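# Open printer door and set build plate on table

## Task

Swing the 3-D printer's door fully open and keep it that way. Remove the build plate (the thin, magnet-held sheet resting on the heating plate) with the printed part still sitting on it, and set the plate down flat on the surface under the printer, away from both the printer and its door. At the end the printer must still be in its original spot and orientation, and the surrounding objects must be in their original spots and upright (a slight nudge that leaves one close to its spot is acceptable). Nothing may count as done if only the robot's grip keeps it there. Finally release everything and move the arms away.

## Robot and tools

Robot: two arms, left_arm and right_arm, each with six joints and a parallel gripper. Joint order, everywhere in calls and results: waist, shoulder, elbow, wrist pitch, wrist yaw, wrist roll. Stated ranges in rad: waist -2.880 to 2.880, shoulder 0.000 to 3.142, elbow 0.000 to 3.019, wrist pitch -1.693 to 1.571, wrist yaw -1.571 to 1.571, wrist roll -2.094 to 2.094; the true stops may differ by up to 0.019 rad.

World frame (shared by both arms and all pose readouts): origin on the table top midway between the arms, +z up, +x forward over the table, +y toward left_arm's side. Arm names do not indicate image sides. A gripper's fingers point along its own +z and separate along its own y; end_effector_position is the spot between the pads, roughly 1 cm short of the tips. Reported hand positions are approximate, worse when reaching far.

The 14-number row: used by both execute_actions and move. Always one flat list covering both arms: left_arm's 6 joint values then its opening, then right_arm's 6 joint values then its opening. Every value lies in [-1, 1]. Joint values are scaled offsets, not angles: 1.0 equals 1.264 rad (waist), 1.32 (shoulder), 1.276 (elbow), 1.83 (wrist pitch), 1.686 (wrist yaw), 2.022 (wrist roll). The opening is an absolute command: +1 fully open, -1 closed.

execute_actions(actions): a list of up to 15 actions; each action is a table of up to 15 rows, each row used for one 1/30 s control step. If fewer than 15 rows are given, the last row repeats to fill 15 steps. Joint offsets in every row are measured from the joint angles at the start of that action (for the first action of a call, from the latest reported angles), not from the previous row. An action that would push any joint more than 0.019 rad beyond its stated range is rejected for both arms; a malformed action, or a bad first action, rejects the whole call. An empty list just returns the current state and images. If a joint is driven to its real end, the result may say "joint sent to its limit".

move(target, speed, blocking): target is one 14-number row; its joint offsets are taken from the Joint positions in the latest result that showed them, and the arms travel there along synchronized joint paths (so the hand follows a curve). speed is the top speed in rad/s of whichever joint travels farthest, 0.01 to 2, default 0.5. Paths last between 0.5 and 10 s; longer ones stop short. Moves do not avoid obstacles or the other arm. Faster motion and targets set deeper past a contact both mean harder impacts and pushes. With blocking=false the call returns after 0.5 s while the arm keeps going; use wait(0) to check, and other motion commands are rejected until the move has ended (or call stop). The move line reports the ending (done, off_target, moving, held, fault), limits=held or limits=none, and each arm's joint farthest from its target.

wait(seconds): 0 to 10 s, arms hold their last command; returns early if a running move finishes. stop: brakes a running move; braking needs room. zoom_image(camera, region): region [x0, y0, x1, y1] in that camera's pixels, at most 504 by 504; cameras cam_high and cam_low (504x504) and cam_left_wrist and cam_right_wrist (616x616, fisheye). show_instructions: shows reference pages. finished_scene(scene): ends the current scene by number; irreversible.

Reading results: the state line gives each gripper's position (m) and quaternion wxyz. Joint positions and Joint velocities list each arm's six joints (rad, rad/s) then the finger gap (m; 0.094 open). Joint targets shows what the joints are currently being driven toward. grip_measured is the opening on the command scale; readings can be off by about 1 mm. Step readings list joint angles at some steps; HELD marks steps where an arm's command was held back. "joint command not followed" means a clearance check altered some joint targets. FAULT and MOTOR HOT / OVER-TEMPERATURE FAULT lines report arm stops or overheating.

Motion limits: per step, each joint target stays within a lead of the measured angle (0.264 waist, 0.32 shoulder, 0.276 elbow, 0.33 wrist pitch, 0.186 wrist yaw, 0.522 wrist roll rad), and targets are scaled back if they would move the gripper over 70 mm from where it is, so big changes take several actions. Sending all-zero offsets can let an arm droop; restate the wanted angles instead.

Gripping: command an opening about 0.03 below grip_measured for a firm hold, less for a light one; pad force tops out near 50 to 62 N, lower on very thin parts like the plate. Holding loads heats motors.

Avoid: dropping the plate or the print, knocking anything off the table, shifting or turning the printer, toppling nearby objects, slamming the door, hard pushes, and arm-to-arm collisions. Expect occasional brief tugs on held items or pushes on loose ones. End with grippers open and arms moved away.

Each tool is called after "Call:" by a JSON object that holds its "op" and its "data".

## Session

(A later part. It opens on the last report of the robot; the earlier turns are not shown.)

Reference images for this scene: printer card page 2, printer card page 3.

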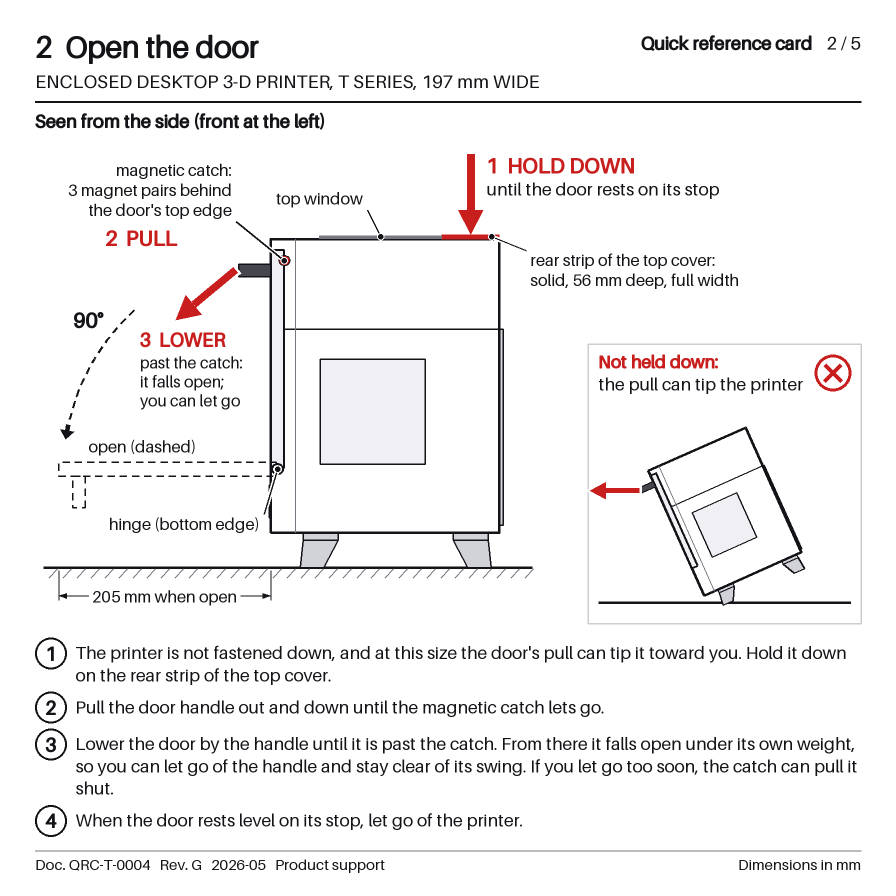

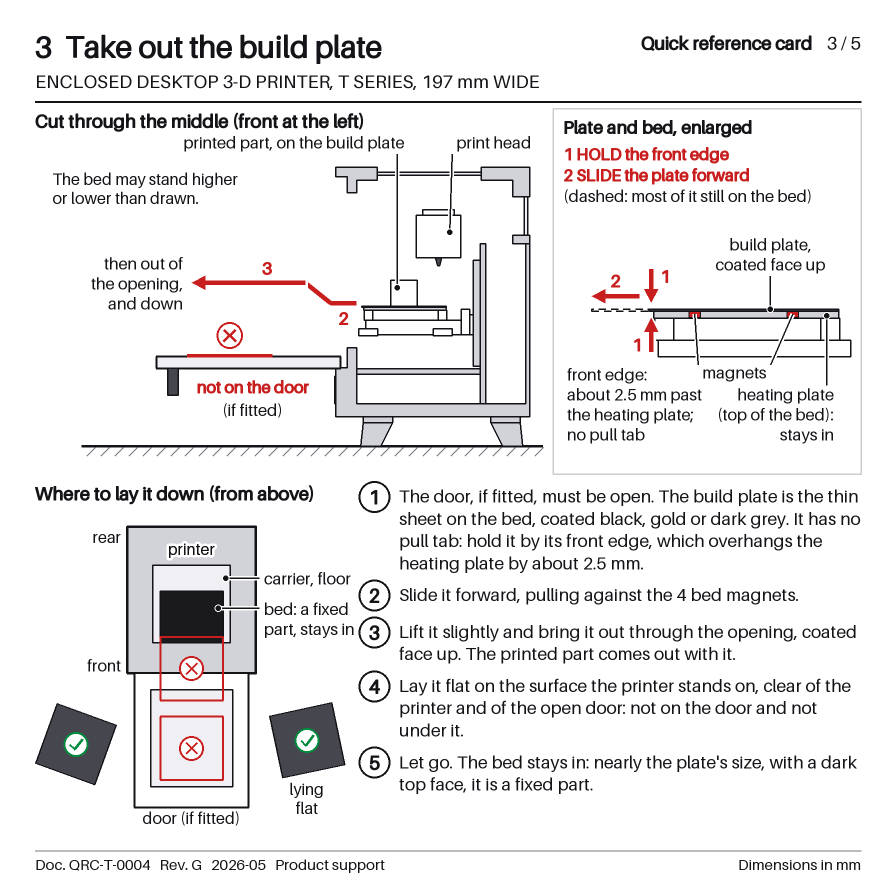

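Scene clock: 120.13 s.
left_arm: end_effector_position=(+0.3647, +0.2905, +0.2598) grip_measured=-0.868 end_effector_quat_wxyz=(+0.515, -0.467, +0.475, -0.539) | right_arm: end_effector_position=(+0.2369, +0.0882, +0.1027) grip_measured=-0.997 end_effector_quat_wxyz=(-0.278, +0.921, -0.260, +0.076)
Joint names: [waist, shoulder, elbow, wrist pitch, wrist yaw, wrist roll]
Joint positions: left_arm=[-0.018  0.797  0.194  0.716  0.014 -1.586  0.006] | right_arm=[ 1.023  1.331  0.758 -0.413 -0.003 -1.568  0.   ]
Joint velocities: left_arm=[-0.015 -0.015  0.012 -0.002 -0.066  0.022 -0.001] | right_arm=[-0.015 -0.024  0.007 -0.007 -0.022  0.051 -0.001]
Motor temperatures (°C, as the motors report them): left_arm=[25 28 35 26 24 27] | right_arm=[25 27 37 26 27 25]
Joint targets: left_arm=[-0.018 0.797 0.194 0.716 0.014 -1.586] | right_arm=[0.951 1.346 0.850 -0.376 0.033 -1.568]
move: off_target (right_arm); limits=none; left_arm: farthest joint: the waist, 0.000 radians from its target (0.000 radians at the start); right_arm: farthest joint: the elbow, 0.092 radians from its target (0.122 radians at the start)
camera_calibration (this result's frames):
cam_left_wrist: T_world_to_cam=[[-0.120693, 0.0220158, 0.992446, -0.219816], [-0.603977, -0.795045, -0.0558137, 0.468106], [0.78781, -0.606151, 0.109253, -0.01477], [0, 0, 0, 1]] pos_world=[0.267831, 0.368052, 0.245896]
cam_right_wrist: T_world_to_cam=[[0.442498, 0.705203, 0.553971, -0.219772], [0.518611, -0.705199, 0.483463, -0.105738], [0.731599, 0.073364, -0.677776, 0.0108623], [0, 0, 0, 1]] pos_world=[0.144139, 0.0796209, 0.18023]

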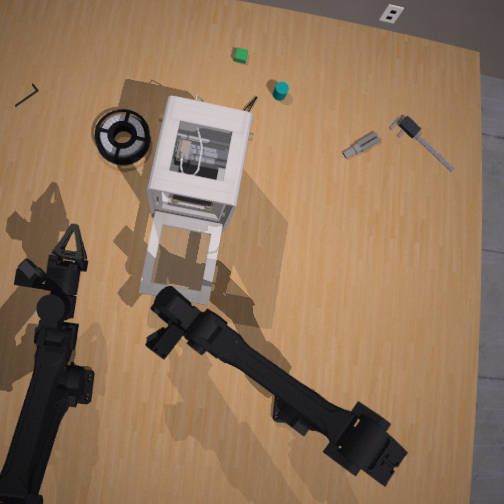

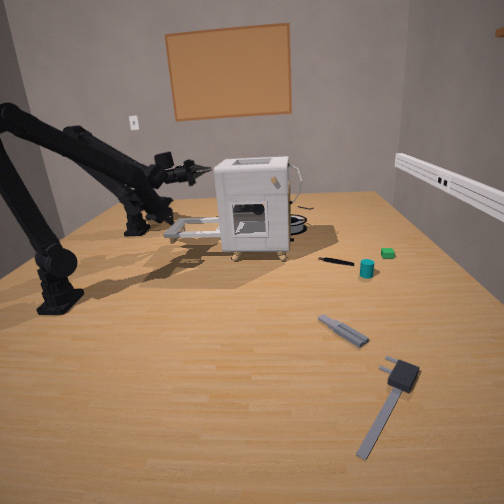

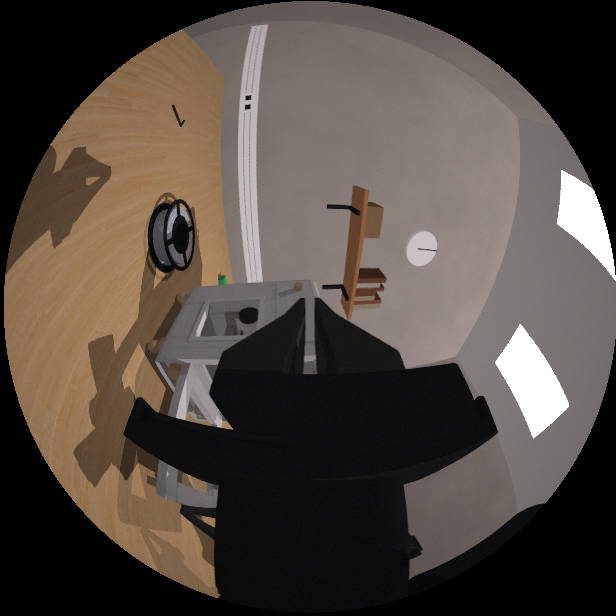

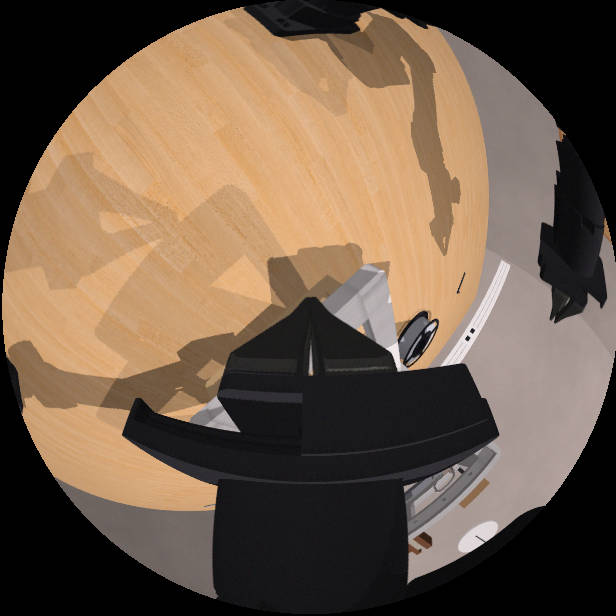

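Call:
{"op": "move", "data": {"target": [0,0,0,0,0,0,-0.87,0.04,-0.15,0.12,0,0,0,-1], "speed": 0.2}}

Call:
{"op": "move", "data": {"target": [0,0,0,0,0,0,-0.87,-0.55,0.1,0.5,-0.2,0,0.78,-1], "speed": 0.7}}

Scene clock: 122.60 s.
left_arm: end_effector_position=(+0.3647, +0.2905, +0.2598) grip_measured=-0.868 end_effector_quat_wxyz=(+0.515, -0.467, +0.475, -0.539) | right_arm: end_effector_position=(+0.2329, +0.1169, +0.2297) grip_measured=-0.997 end_effector_quat_wxyz=(-0.403, +0.880, -0.230, +0.102)
Joint names: [waist, shoulder, elbow, wrist pitch, wrist yaw, wrist roll]
Joint positions: left_arm=[-0.018  0.797  0.194  0.716  0.014 -1.586  0.006] | right_arm=[ 1.061  1.143  0.843 -0.413 -0.005 -1.568  0.   ]
Joint velocities: left_arm=[-0.005 -0.005  0.027  0.007  0.007 -0.139 -0.001] | right_arm=[-0.005  0.015 -0.007 -0.002 -0.007 -0.037 -0.001]
Motor temperatures (°C, as the motors report them): left_arm=[25 28 36 26 24 27] | right_arm=[25 27 38 26 27 25]
Joint targets: left_arm=[-0.018 0.797 0.194 0.716 0.014 -1.586] | right_arm=[1.073 1.133 0.911 -0.413 -0.003 -1.568]
move: off_target (right_arm); limits=none; left_arm: farthest joint: the waist, 0.000 radians from its target (0.000 radians at the start); right_arm: farthest joint: the elbow, 0.068 radians from its target (0.153 radians at the start)
camera_calibration (this result's frames):
cam_left_wrist: T_world_to_cam=[[-0.120693, 0.0220158, 0.992446, -0.219816], [-0.603977, -0.795045, -0.0558137, 0.468106], [0.78781, -0.606151, 0.109253, -0.01477], [0, 0, 0, 1]] pos_world=[0.267831, 0.368052, 0.245896]
cam_right_wrist: T_world_to_cam=[[0.32765, 0.564343, 0.757735, -0.312287], [0.488795, -0.787586, 0.375217, -0.103395], [0.808533, 0.247437, -0.533901, 0.026447], [0, 0, 0, 1]] pos_world=[0.131476, 0.0882605, 0.289546]

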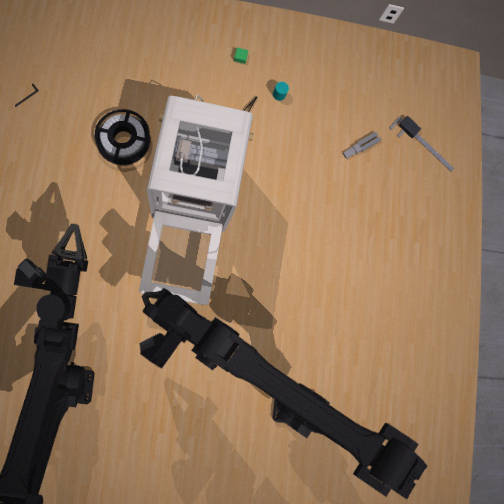

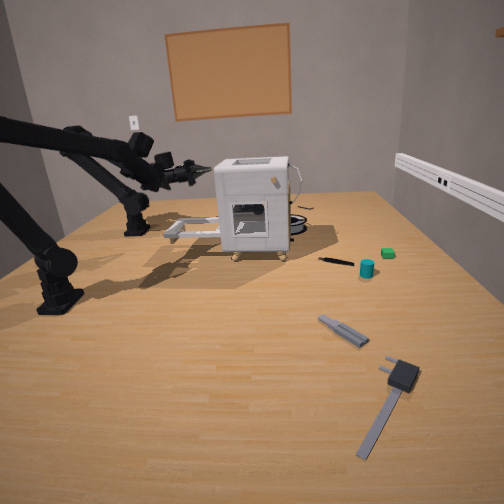

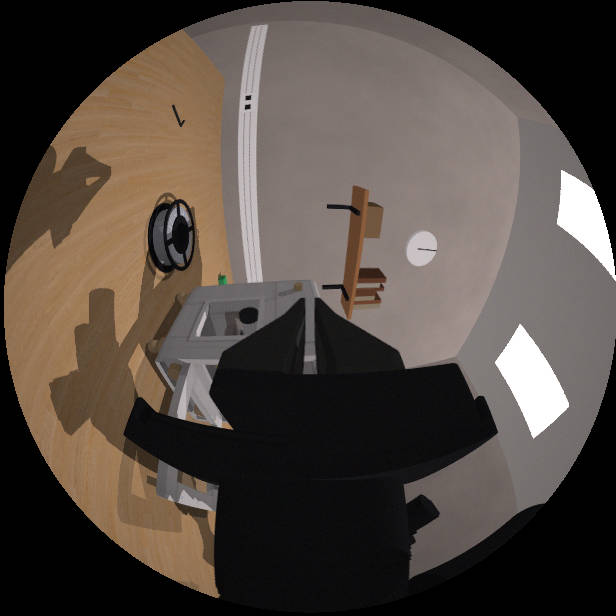

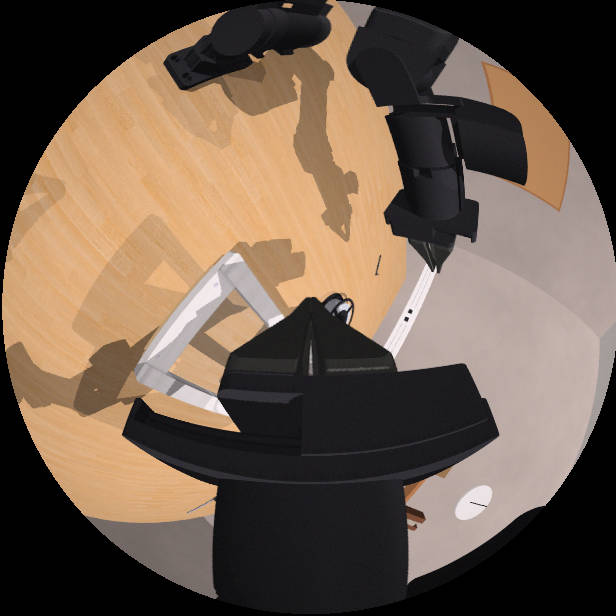

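Scene clock: 125.70 s.
left_arm: end_effector_position=(+0.3647, +0.2905, +0.2598) grip_measured=-0.868 end_effector_quat_wxyz=(+0.515, -0.467, +0.475, -0.539) | right_arm: end_effector_position=(+0.5118, -0.1017, +0.4252) grip_measured=-0.997 end_effector_quat_wxyz=(+0.450, -0.164, +0.873, +0.086)
Joint names: [waist, shoulder, elbow, wrist pitch, wrist yaw, wrist roll]
Joint positions: left_arm=[-0.018  0.797  0.194  0.716  0.014 -1.586  0.006] | right_arm=[ 0.369  1.26   1.407 -0.765 -0.005  0.     0.   ]
Joint velocities: left_arm=[ 0.005 -0.005  0.002  0.007 -0.037 -0.007 -0.   ] | right_arm=[-0.015 -0.015  0.002 -0.027  0.051 -0.037 -0.001]
Motor temperatures (°C, as the motors report them): left_arm=[25 28 36 26 24 27] | right_arm=[25 27 39 26 27 25]
Joint targets: left_arm=[-0.018 0.797 0.194 0.716 0.014 -1.586] | right_arm=[0.365 1.275 1.481 -0.778 -0.005 0.010]
move: off_target (right_arm); limits=none; left_arm: farthest joint: the waist, 0.000 radians from its target (0.000 radians at the start); right_arm: farthest joint: the elbow, 0.074 radians from its target (0.638 radians at the start)
camera_calibration (this result's frames):
cam_left_wrist: T_world_to_cam=[[-0.120693, 0.0220158, 0.992446, -0.219816], [-0.603977, -0.795045, -0.0558137, 0.468106], [0.78781, -0.606151, 0.109253, -0.01477], [0, 0, 0, 1]] pos_world=[0.267831, 0.368052, 0.245896]
cam_right_wrist: T_world_to_cam=[[0.359105, -0.93326, -0.00834626, -0.271052], [-0.885919, -0.338048, -0.317601, 0.558606], [0.293582, 0.121446, -0.948188, 0.386349], [0, 0, 0, 1]] pos_world=[0.478791, -0.111046, 0.541483]

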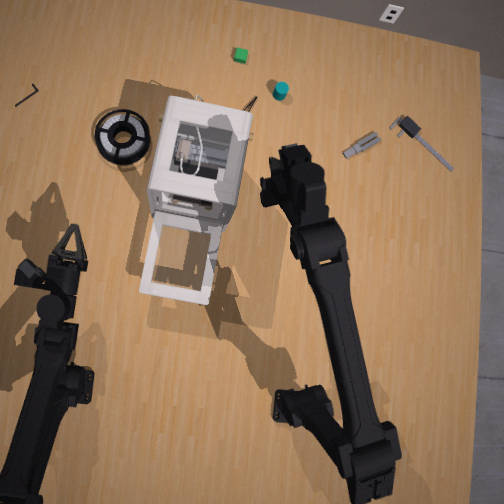

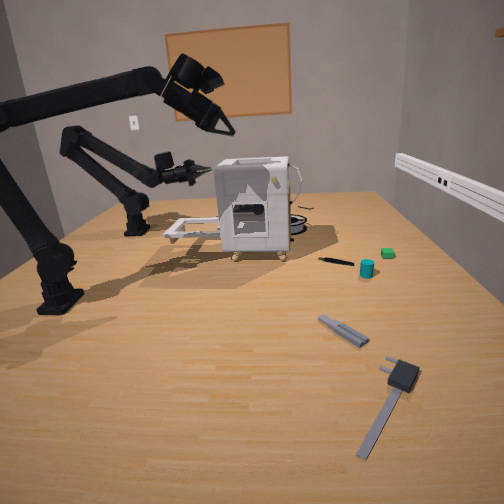

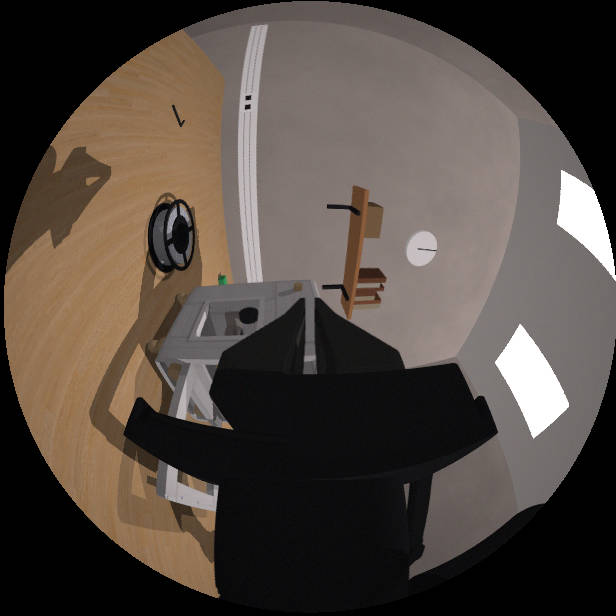

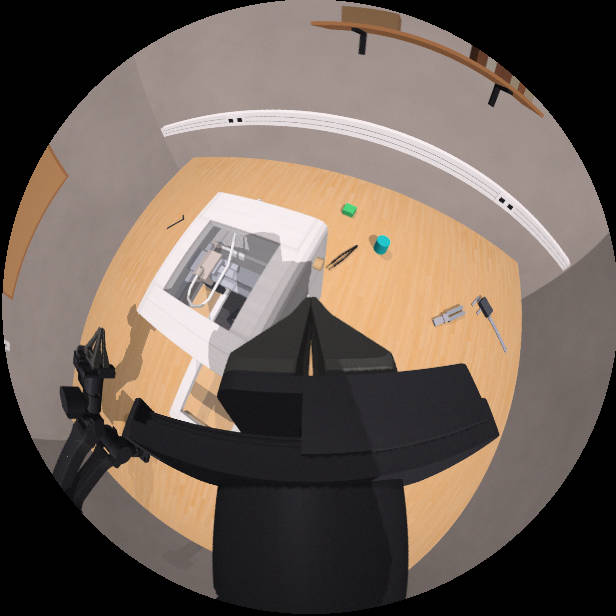

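Call:
{"op": "move", "data": {"target": [-0.586,0.485,0.21,0.17,-0.414,0.006,-0.87,0.103,0.465,0.59,-0.225,0,0,-1], "speed": 0.45}}

Scene clock: 131.80 s.
left_arm: end_effector_position=(+0.4024, +0.0700, +0.1970) grip_measured=-0.868 end_effector_quat_wxyz=(+0.478, -0.485, +0.509, -0.527) | right_arm: end_effector_position=(+0.6295, +0.0361, +0.3542) grip_measured=-0.997 end_effector_quat_wxyz=(+0.296, -0.231, +0.924, +0.077)
Joint names: [waist, shoulder, elbow, wrist pitch, wrist yaw, wrist roll]
Joint positions: left_arm=[-0.754  1.43   0.433  1.011 -0.682 -1.586  0.006] | right_arm=[ 0.49   1.867  2.082 -1.164 -0.005  0.001  0.   ]
Joint velocities: left_arm=[ 0.005 -0.024 -0.012 -0.012 -0.007  0.081  0.   ] | right_arm=[-0.005 -0.005  0.037 -0.007 -0.007 -0.022 -0.   ]
Motor temperatures (°C, as the motors report them): left_arm=[25 28 36 26 24 27] | right_arm=[25 27 41 26 27 25]
Joint targets: left_arm=[-0.759 1.437 0.462 1.028 -0.684 -1.574] | right_arm=[0.499 1.873 2.160 -1.177 -0.005 0.000]
move: off_target (left_arm, right_arm); limits=none; left_arm: farthest joint: the elbow, 0.029 radians from its target (0.268 radians at the start); right_arm: farthest joint: the elbow, 0.078 radians from its target (0.753 radians at the start)
camera_calibration (this result's frames):
cam_left_wrist: T_world_to_cam=[[-0.0175479, 0.0300269, 0.999395, -0.191531], [-0.638272, -0.769719, 0.0119192, 0.310734], [0.769611, -0.637677, 0.0326722, -0.146663], [0, 0, 0, 1]] pos_world=[0.307845, 0.151406, 0.192503]
cam_right_wrist: T_world_to_cam=[[0.466469, -0.884505, -0.00759295, -0.254923], [-0.88447, -0.466522, 0.00830412, 0.575253], [-0.0108873, 0.00284212, -0.999937, 0.481989], [0, 0, 0, 1]] pos_world=[0.632956, 0.0415175, 0.475245]

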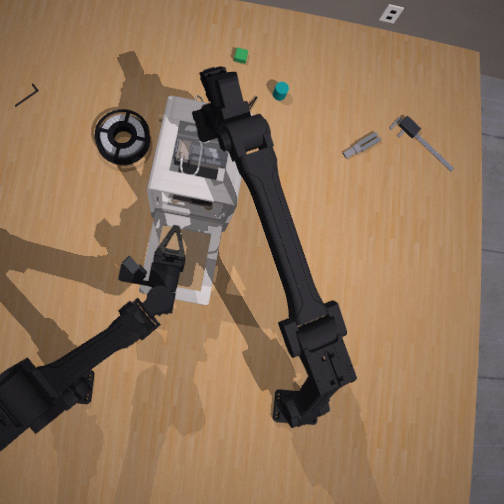

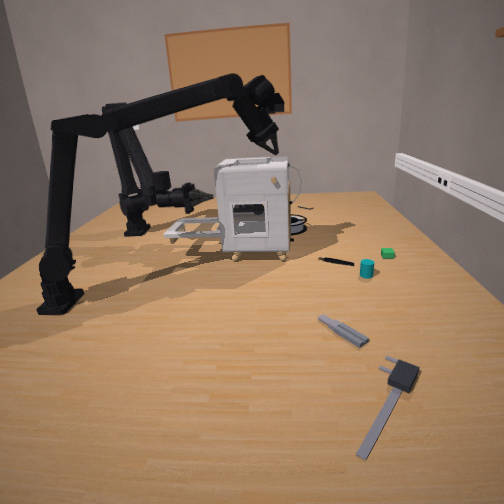

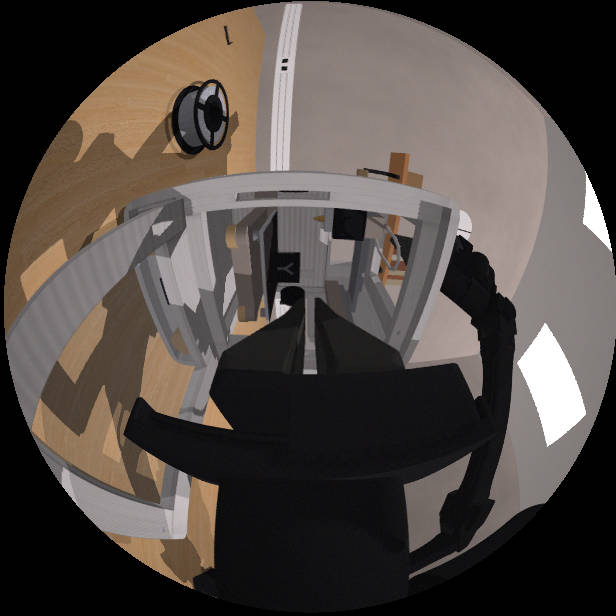

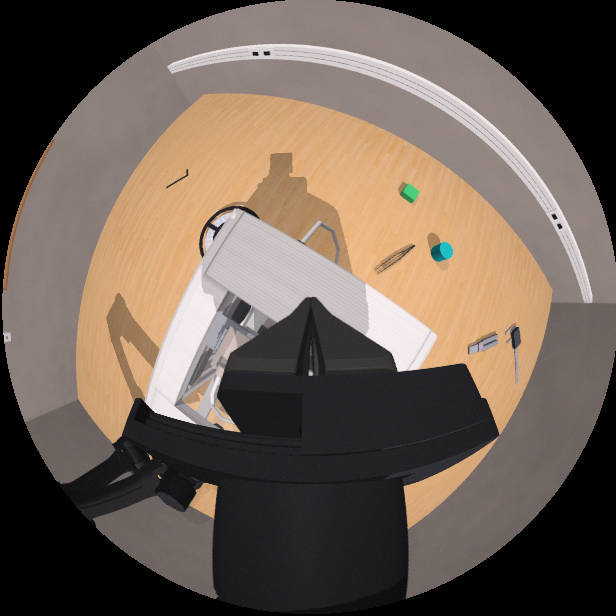

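Call:
{"op": "zoom_image", "data": {"camera": "cam_left_wrist", "region": [200,190,400,350]}}

Region (200, 190, 400, 350) of cam_left_wrist's 616x616 image, scaled by 2.520, with more detail than that image has; it fills the top 403 rows of this view, and the rest is white.

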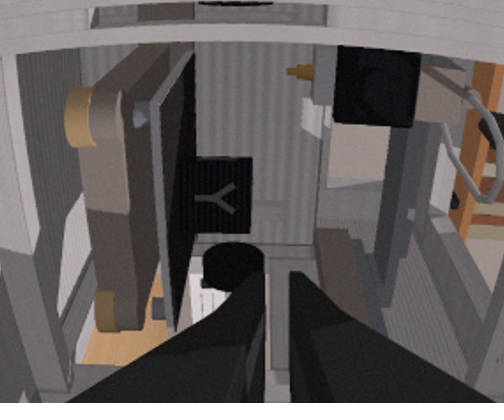

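Call:
{"op": "move", "data": {"target": [0.04,0.151,0.09,0.055,0.022,0.006,-0.87,0,0.095,0,0,0,0,-1], "speed": 0.12}}

Call:
{"op": "zoom_image", "data": {"camera": "cam_left_wrist", "region": [240,200,380,340]}}

Scene clock: 137.63 s.
left_arm: end_effector_position=(+0.4391, +0.0541, +0.1676) grip_measured=-0.868 end_effector_quat_wxyz=(+0.478, -0.486, +0.512, -0.522) | right_arm: end_effector_position=(+0.6351, +0.0391, +0.3345) grip_measured=-0.997 end_effector_quat_wxyz=(+0.283, -0.232, +0.928, +0.073)
Joint names: [waist, shoulder, elbow, wrist pitch, wrist yaw, wrist roll]
Joint positions: left_arm=[-0.717  1.612  0.52   1.095 -0.647 -1.586  0.006] | right_arm=[ 0.49   1.896  2.082 -1.163 -0.005  0.001  0.   ]
Joint velocities: left_arm=[ 0.005 -0.015 -0.017 -0.002 -0.037  0.022 -0.001] | right_arm=[-0.005  0.015  0.022 -0.012 -0.066 -0.007  0.   ]
Motor temperatures (°C, as the motors report them): left_arm=[25 28 36 27 24 27] | right_arm=[25 28 41 26 26 25]
Joint targets: left_arm=[-0.704 1.629 0.548 1.112 -0.645 -1.574] | right_arm=[0.490 1.992 2.082 -1.164 -0.005 0.001]
move: off_target (left_arm, right_arm); limits=none; left_arm: farthest joint: the elbow, 0.028 radians from its target (0.115 radians at the start); right_arm: farthest joint: the shoulder, 0.097 radians from its target (0.125 radians at the start)
camera_calibration (this result's frames):
cam_left_wrist: T_world_to_cam=[[-0.00962068, 0.0223501, 0.999704, -0.164118], [-0.636121, -0.771509, 0.0111267, 0.321528], [0.771529, -0.635826, 0.0216398, -0.183169], [0, 0, 0, 1]] pos_world=[0.344272, 0.135266, 0.164456]
cam_right_wrist: T_world_to_cam=[[0.466284, -0.884603, -0.00746359, -0.254967], [-0.883924, -0.466231, 0.0361438, 0.572019], [-0.0354527, -0.010256, -0.999319, 0.478172], [0, 0, 0, 1]] pos_world=[0.641461, 0.0460524, 0.455269]

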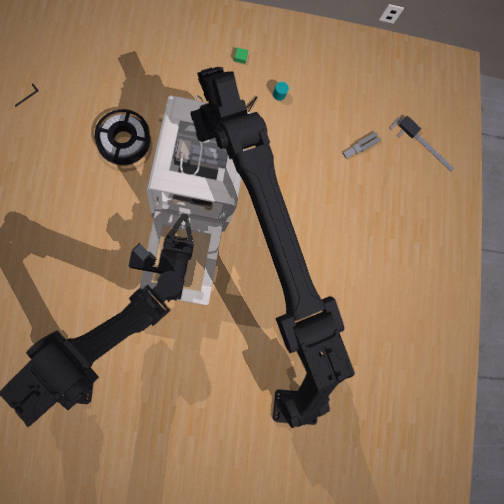

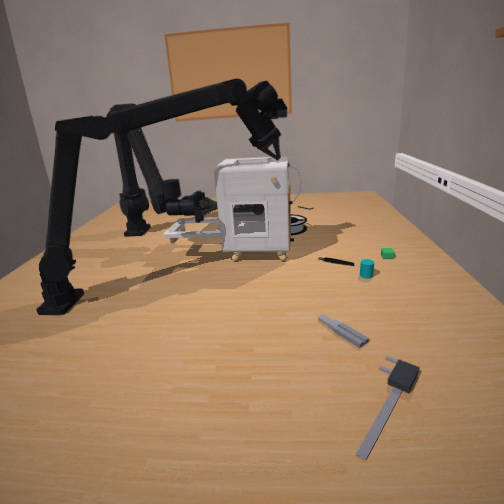

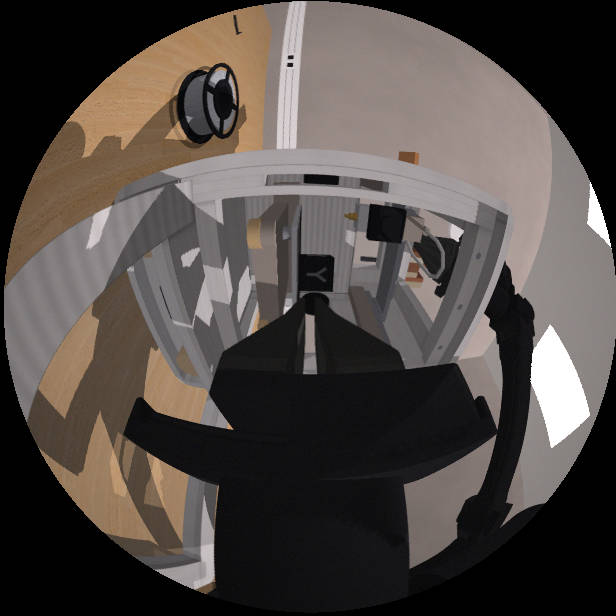

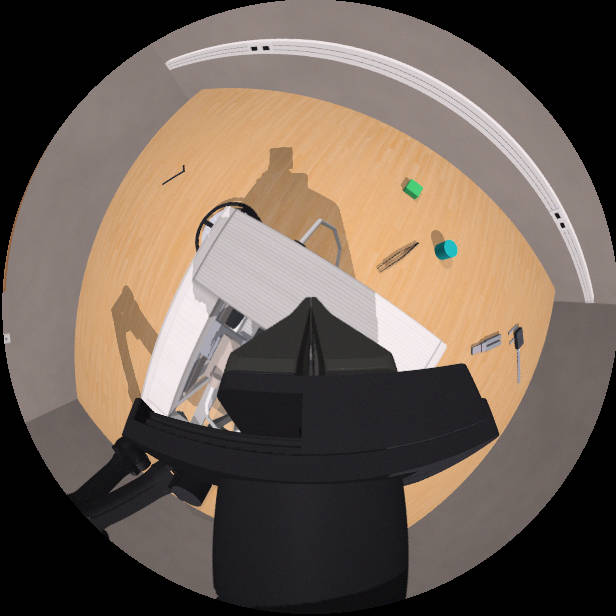

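Region (240, 200, 380, 340) of cam_left_wrist's 616x616 image, scaled by 3.600, with more detail than that image has.

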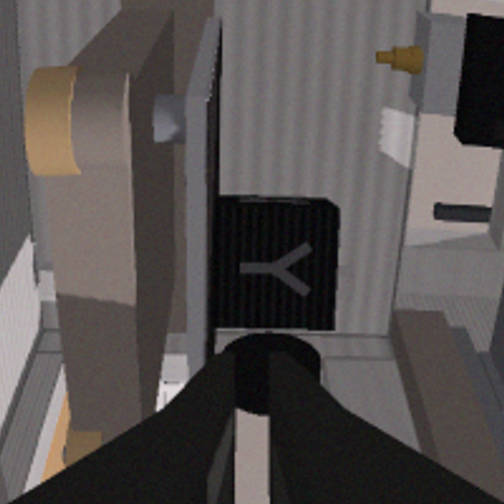

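Call:
{"op": "move", "data": {"target": [0.038,0.054,0.059,0.008,0.018,0.006,-0.87,0,0.075,0,0,0,0,-1], "speed": 0.06}}

Call:
{"op": "zoom_image", "data": {"camera": "cam_left_wrist", "region": [240,200,380,340]}}

Scene clock: 140.73 s.
left_arm: end_effector_position=(+0.4610, +0.0534, +0.1617) grip_measured=-0.868 end_effector_quat_wxyz=(+0.480, -0.488, +0.512, -0.519) | right_arm: end_effector_position=(+0.6353, +0.0392, +0.3343) grip_measured=-0.997 end_effector_quat_wxyz=(+0.283, -0.232, +0.928, +0.073)
Joint names: [waist, shoulder, elbow, wrist pitch, wrist yaw, wrist roll]
Joint positions: left_arm=[-0.682  1.663  0.568  1.095 -0.619 -1.586  0.006] | right_arm=[ 0.49   1.896  2.082 -1.162 -0.005  0.001  0.   ]
Joint velocities: left_arm=[-0.015  0.005  0.022  0.002 -0.051 -0.007  0.   ] | right_arm=[-0.005 -0.005 -0.007  0.007 -0.022 -0.037  0.001]
Motor temperatures (°C, as the motors report them): left_arm=[25 28 36 27 24 27] | right_arm=[25 28 40 26 26 25]
Joint targets: left_arm=[-0.669 1.683 0.595 1.110 -0.617 -1.574] | right_arm=[0.490 1.995 2.082 -1.163 -0.005 0.001]
move: off_target (left_arm, right_arm); limits=none; left_arm: farthest joint: the elbow, 0.028 radians from its target (0.075 radians at the start); right_arm: farthest joint: the shoulder, 0.099 radians from its target (0.099 radians at the start)
camera_calibration (this result's frames):
cam_left_wrist: T_world_to_cam=[[-0.00746295, 0.0202914, 0.999766, -0.158888], [-0.630783, -0.775881, 0.0110388, 0.332803], [0.775923, -0.630553, 0.0185898, -0.202211], [0, 0, 0, 1]] pos_world=[0.365642, 0.133935, 0.158937]
cam_right_wrist: T_world_to_cam=[[0.466289, -0.884601, -0.00746721, -0.254968], [-0.883948, -0.466244, 0.0353813, 0.572604], [-0.0347799, -0.0098973, -0.999346, 0.477642], [0, 0, 0, 1]] pos_world=[0.641654, 0.0461554, 0.455166]

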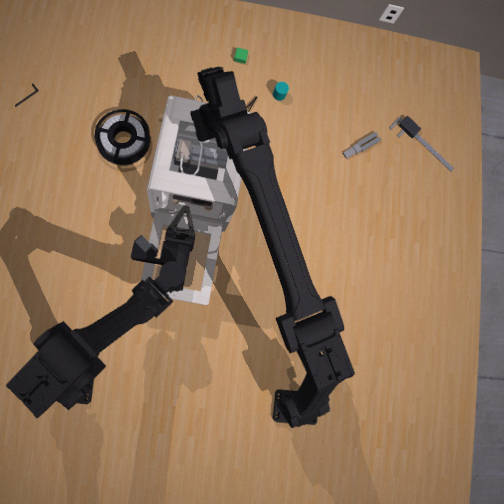

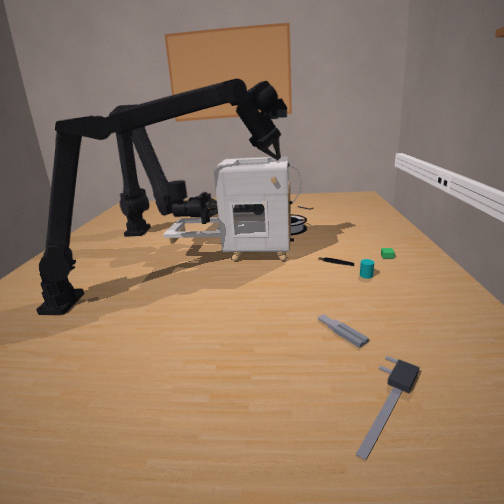

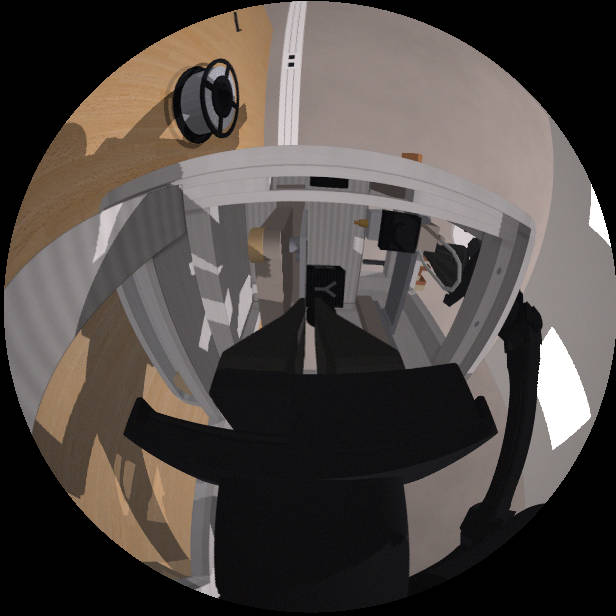

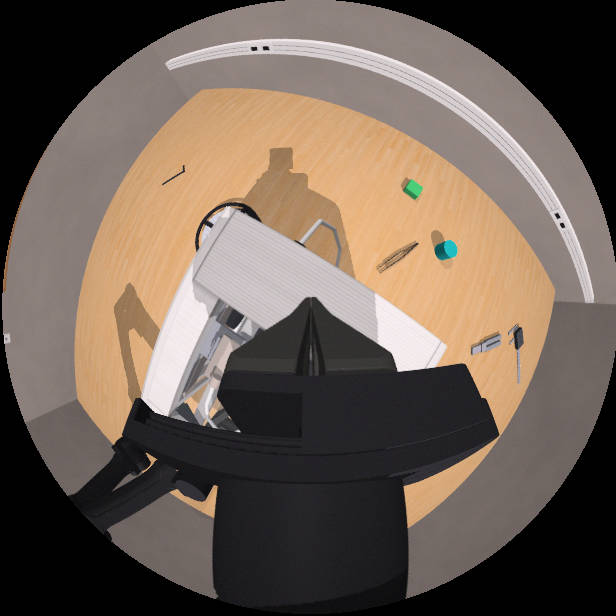

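Region (240, 200, 380, 340) of cam_left_wrist's 616x616 image, scaled by 3.600, with more detail than that image has.

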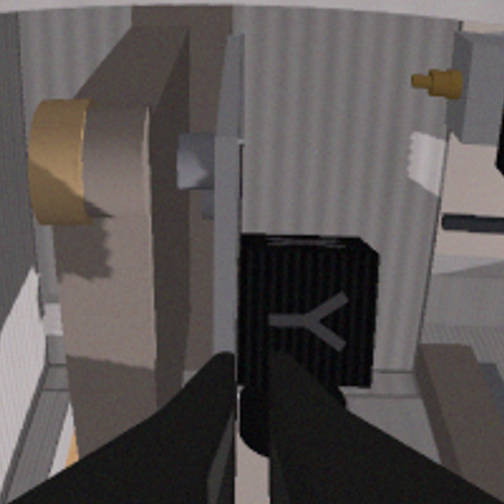

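Call:
{"op": "move", "data": {"target": [0.032,0.044,0.053,0,0.018,0.014,-0.87,0,0.075,0,0,0,0,-1], "speed": 0.05}}

Call:
{"op": "zoom_image", "data": {"camera": "cam_left_wrist", "region": [240,200,380,340]}}

Scene clock: 144.33 s.
left_arm: end_effector_position=(+0.4760, +0.0522, +0.1588) grip_measured=-0.869 end_effector_quat_wxyz=(+0.483, -0.483, +0.515, -0.517) | right_arm: end_effector_position=(+0.6356, +0.0394, +0.3342) grip_measured=-0.997 end_effector_quat_wxyz=(+0.284, -0.232, +0.927, +0.073)
Joint names: [waist, shoulder, elbow, wrist pitch, wrist yaw, wrist roll]
Joint positions: left_arm=[-0.659  1.694  0.601  1.095 -0.593 -1.572  0.006] | right_arm=[ 0.49   1.896  2.082 -1.161 -0.005  0.001  0.   ]
Joint velocities: left_arm=[-0.015  0.005  0.002  0.007  0.022 -0.022 -0.001] | right_arm=[-0.015 -0.005 -0.027  0.002 -0.037  0.037  0.   ]
Motor temperatures (°C, as the motors report them): left_arm=[25 28 36 27 24 27] | right_arm=[25 28 40 26 26 25]
Joint targets: left_arm=[-0.642 1.721 0.635 1.095 -0.589 -1.558] | right_arm=[0.490 1.995 2.082 -1.162 -0.005 0.001]
move: off_target (left_arm, right_arm); limits=none; left_arm: farthest joint: the elbow, 0.035 radians from its target (0.068 radians at the start); right_arm: farthest joint: the shoulder, 0.099 radians from its target (0.099 radians at the start)
camera_calibration (this result's frames):
cam_left_wrist: T_world_to_cam=[[-0.00956594, 0.00678294, 0.999931, -0.15424], [-0.633151, -0.774028, -0.000806552, 0.344293], [0.77397, -0.633115, 0.0116989, -0.212414], [0, 0, 0, 1]] pos_world=[0.380916, 0.133056, 0.156992]
cam_right_wrist: T_world_to_cam=[[0.466294, -0.884598, -0.00747083, -0.25497], [-0.883972, -0.466257, 0.0346188, 0.573189], [-0.0341071, -0.00953856, -0.999373, 0.477111], [0, 0, 0, 1]] pos_world=[0.641847, 0.0462584, 0.455064]

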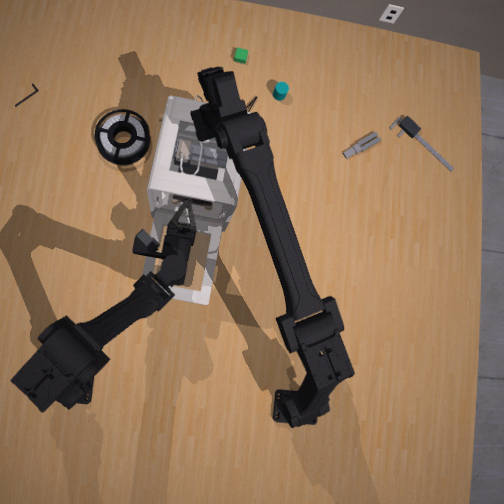

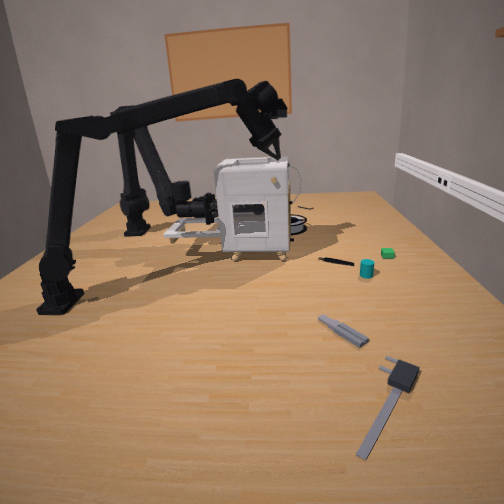

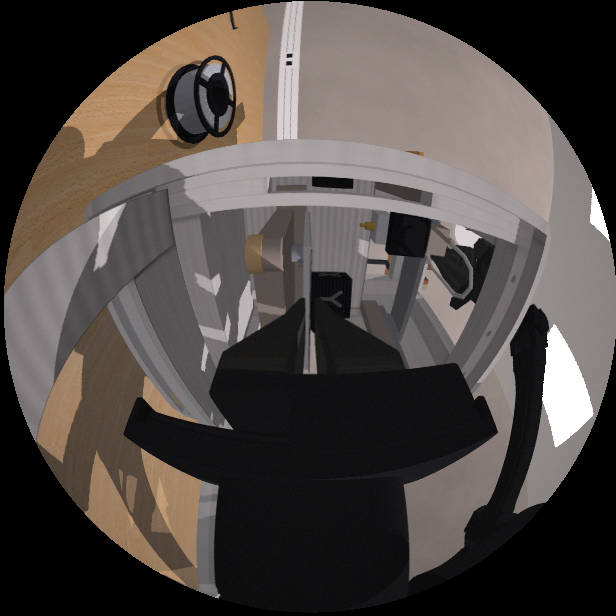

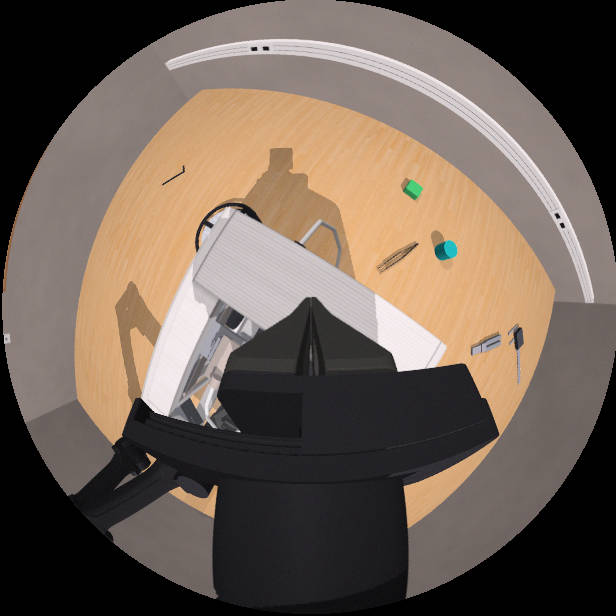

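Region (240, 200, 380, 340) of cam_left_wrist's 616x616 image, scaled by 3.600, with more detail than that image has.

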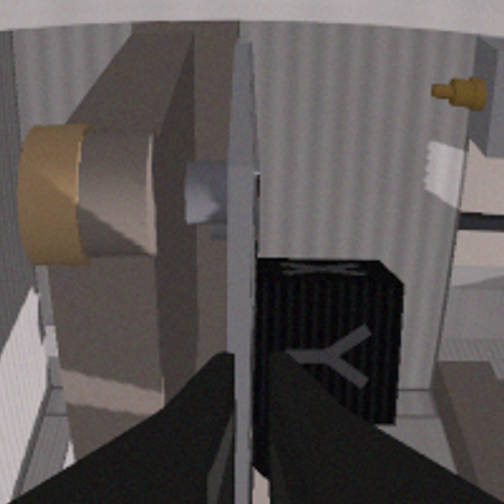

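Call:
{"op": "move", "data": {"target": [0.024,0.02,0.027,0,0.01,0,-0.87,0,0.075,0,0,0,0,-1], "speed": 0.03}}

Scene clock: 148.33 s.
left_arm: end_effector_position=(+0.4766, +0.0520, +0.1588) grip_measured=-0.869 end_effector_quat_wxyz=(+0.482, -0.482, +0.517, -0.518) | right_arm: end_effector_position=(+0.6359, +0.0395, +0.3344) grip_measured=-0.997 end_effector_quat_wxyz=(+0.284, -0.232, +0.927, +0.074)
Joint names: [waist, shoulder, elbow, wrist pitch, wrist yaw, wrist roll]
Joint positions: left_arm=[-0.656  1.694  0.601  1.095 -0.584 -1.571  0.006] | right_arm=[ 0.49   1.896  2.082 -1.16  -0.005  0.001  0.   ]
Joint velocities: left_arm=[-0.005 -0.015  0.012  0.002  0.066 -0.037  0.   ] | right_arm=[ 0.005  0.005 -0.022  0.027 -0.007  0.007  0.   ]
Motor temperatures (°C, as the motors report them): left_arm=[25 28 35 27 24 27] | right_arm=[25 28 39 26 26 25]
Joint targets: left_arm=[-0.629 1.721 0.635 1.095 -0.576 -1.572] | right_arm=[0.490 1.995 2.082 -1.161 -0.005 0.001]
move: off_target (left_arm, right_arm); limits=none; left_arm: farthest joint: the elbow, 0.035 radians from its target (0.035 radians at the start); right_arm: farthest joint: the shoulder, 0.099 radians from its target (0.099 radians at the start)
camera_calibration (this result's frames):
cam_left_wrist: T_world_to_cam=[[-0.00956082, 0.00644921, 0.999933, -0.15422], [-0.637863, -0.770149, -0.00113171, 0.346562], [0.770091, -0.637831, 0.011477, -0.210865], [0, 0, 0, 1]] pos_world=[0.381969, 0.133403, 0.157022]
cam_right_wrist: T_world_to_cam=[[0.466304, -0.884593, -0.00747805, -0.254971], [-0.884018, -0.466281, 0.0330938, 0.574033], [-0.0327614, -0.00882107, -0.999424, 0.476466], [0, 0, 0, 1]] pos_world=[0.641959, 0.0463178, 0.455288]

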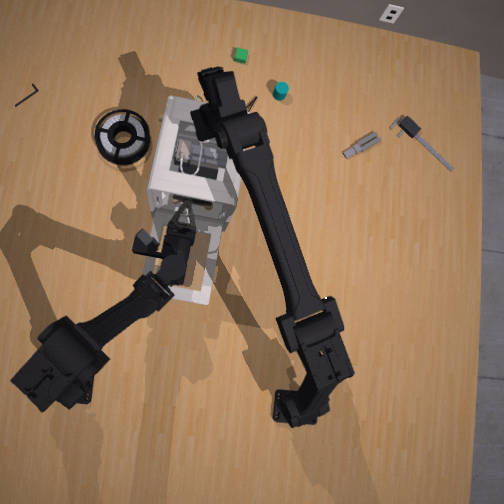

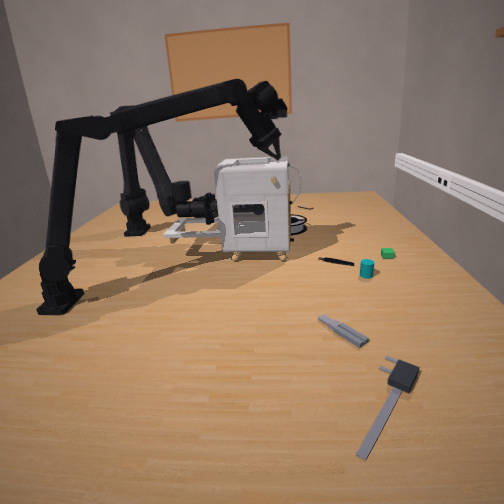

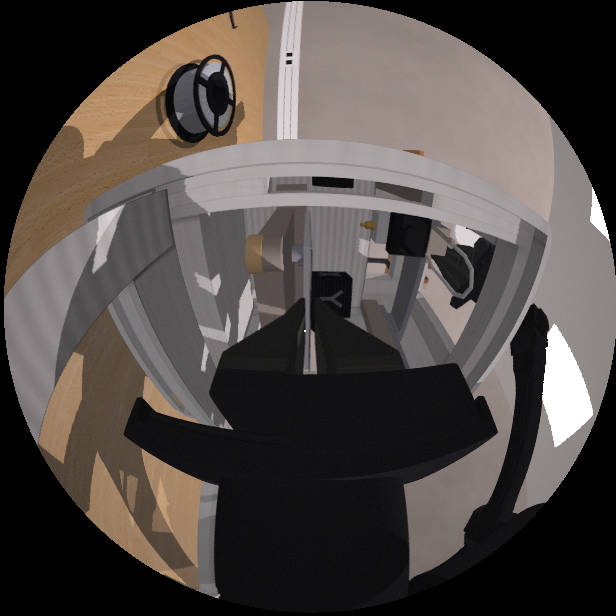

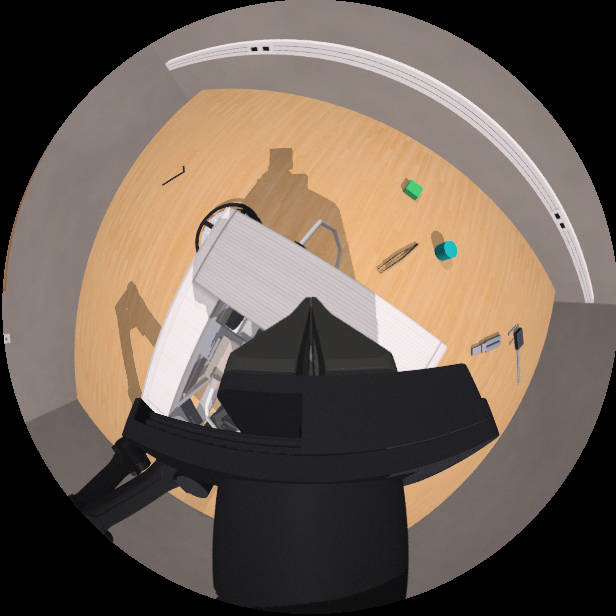

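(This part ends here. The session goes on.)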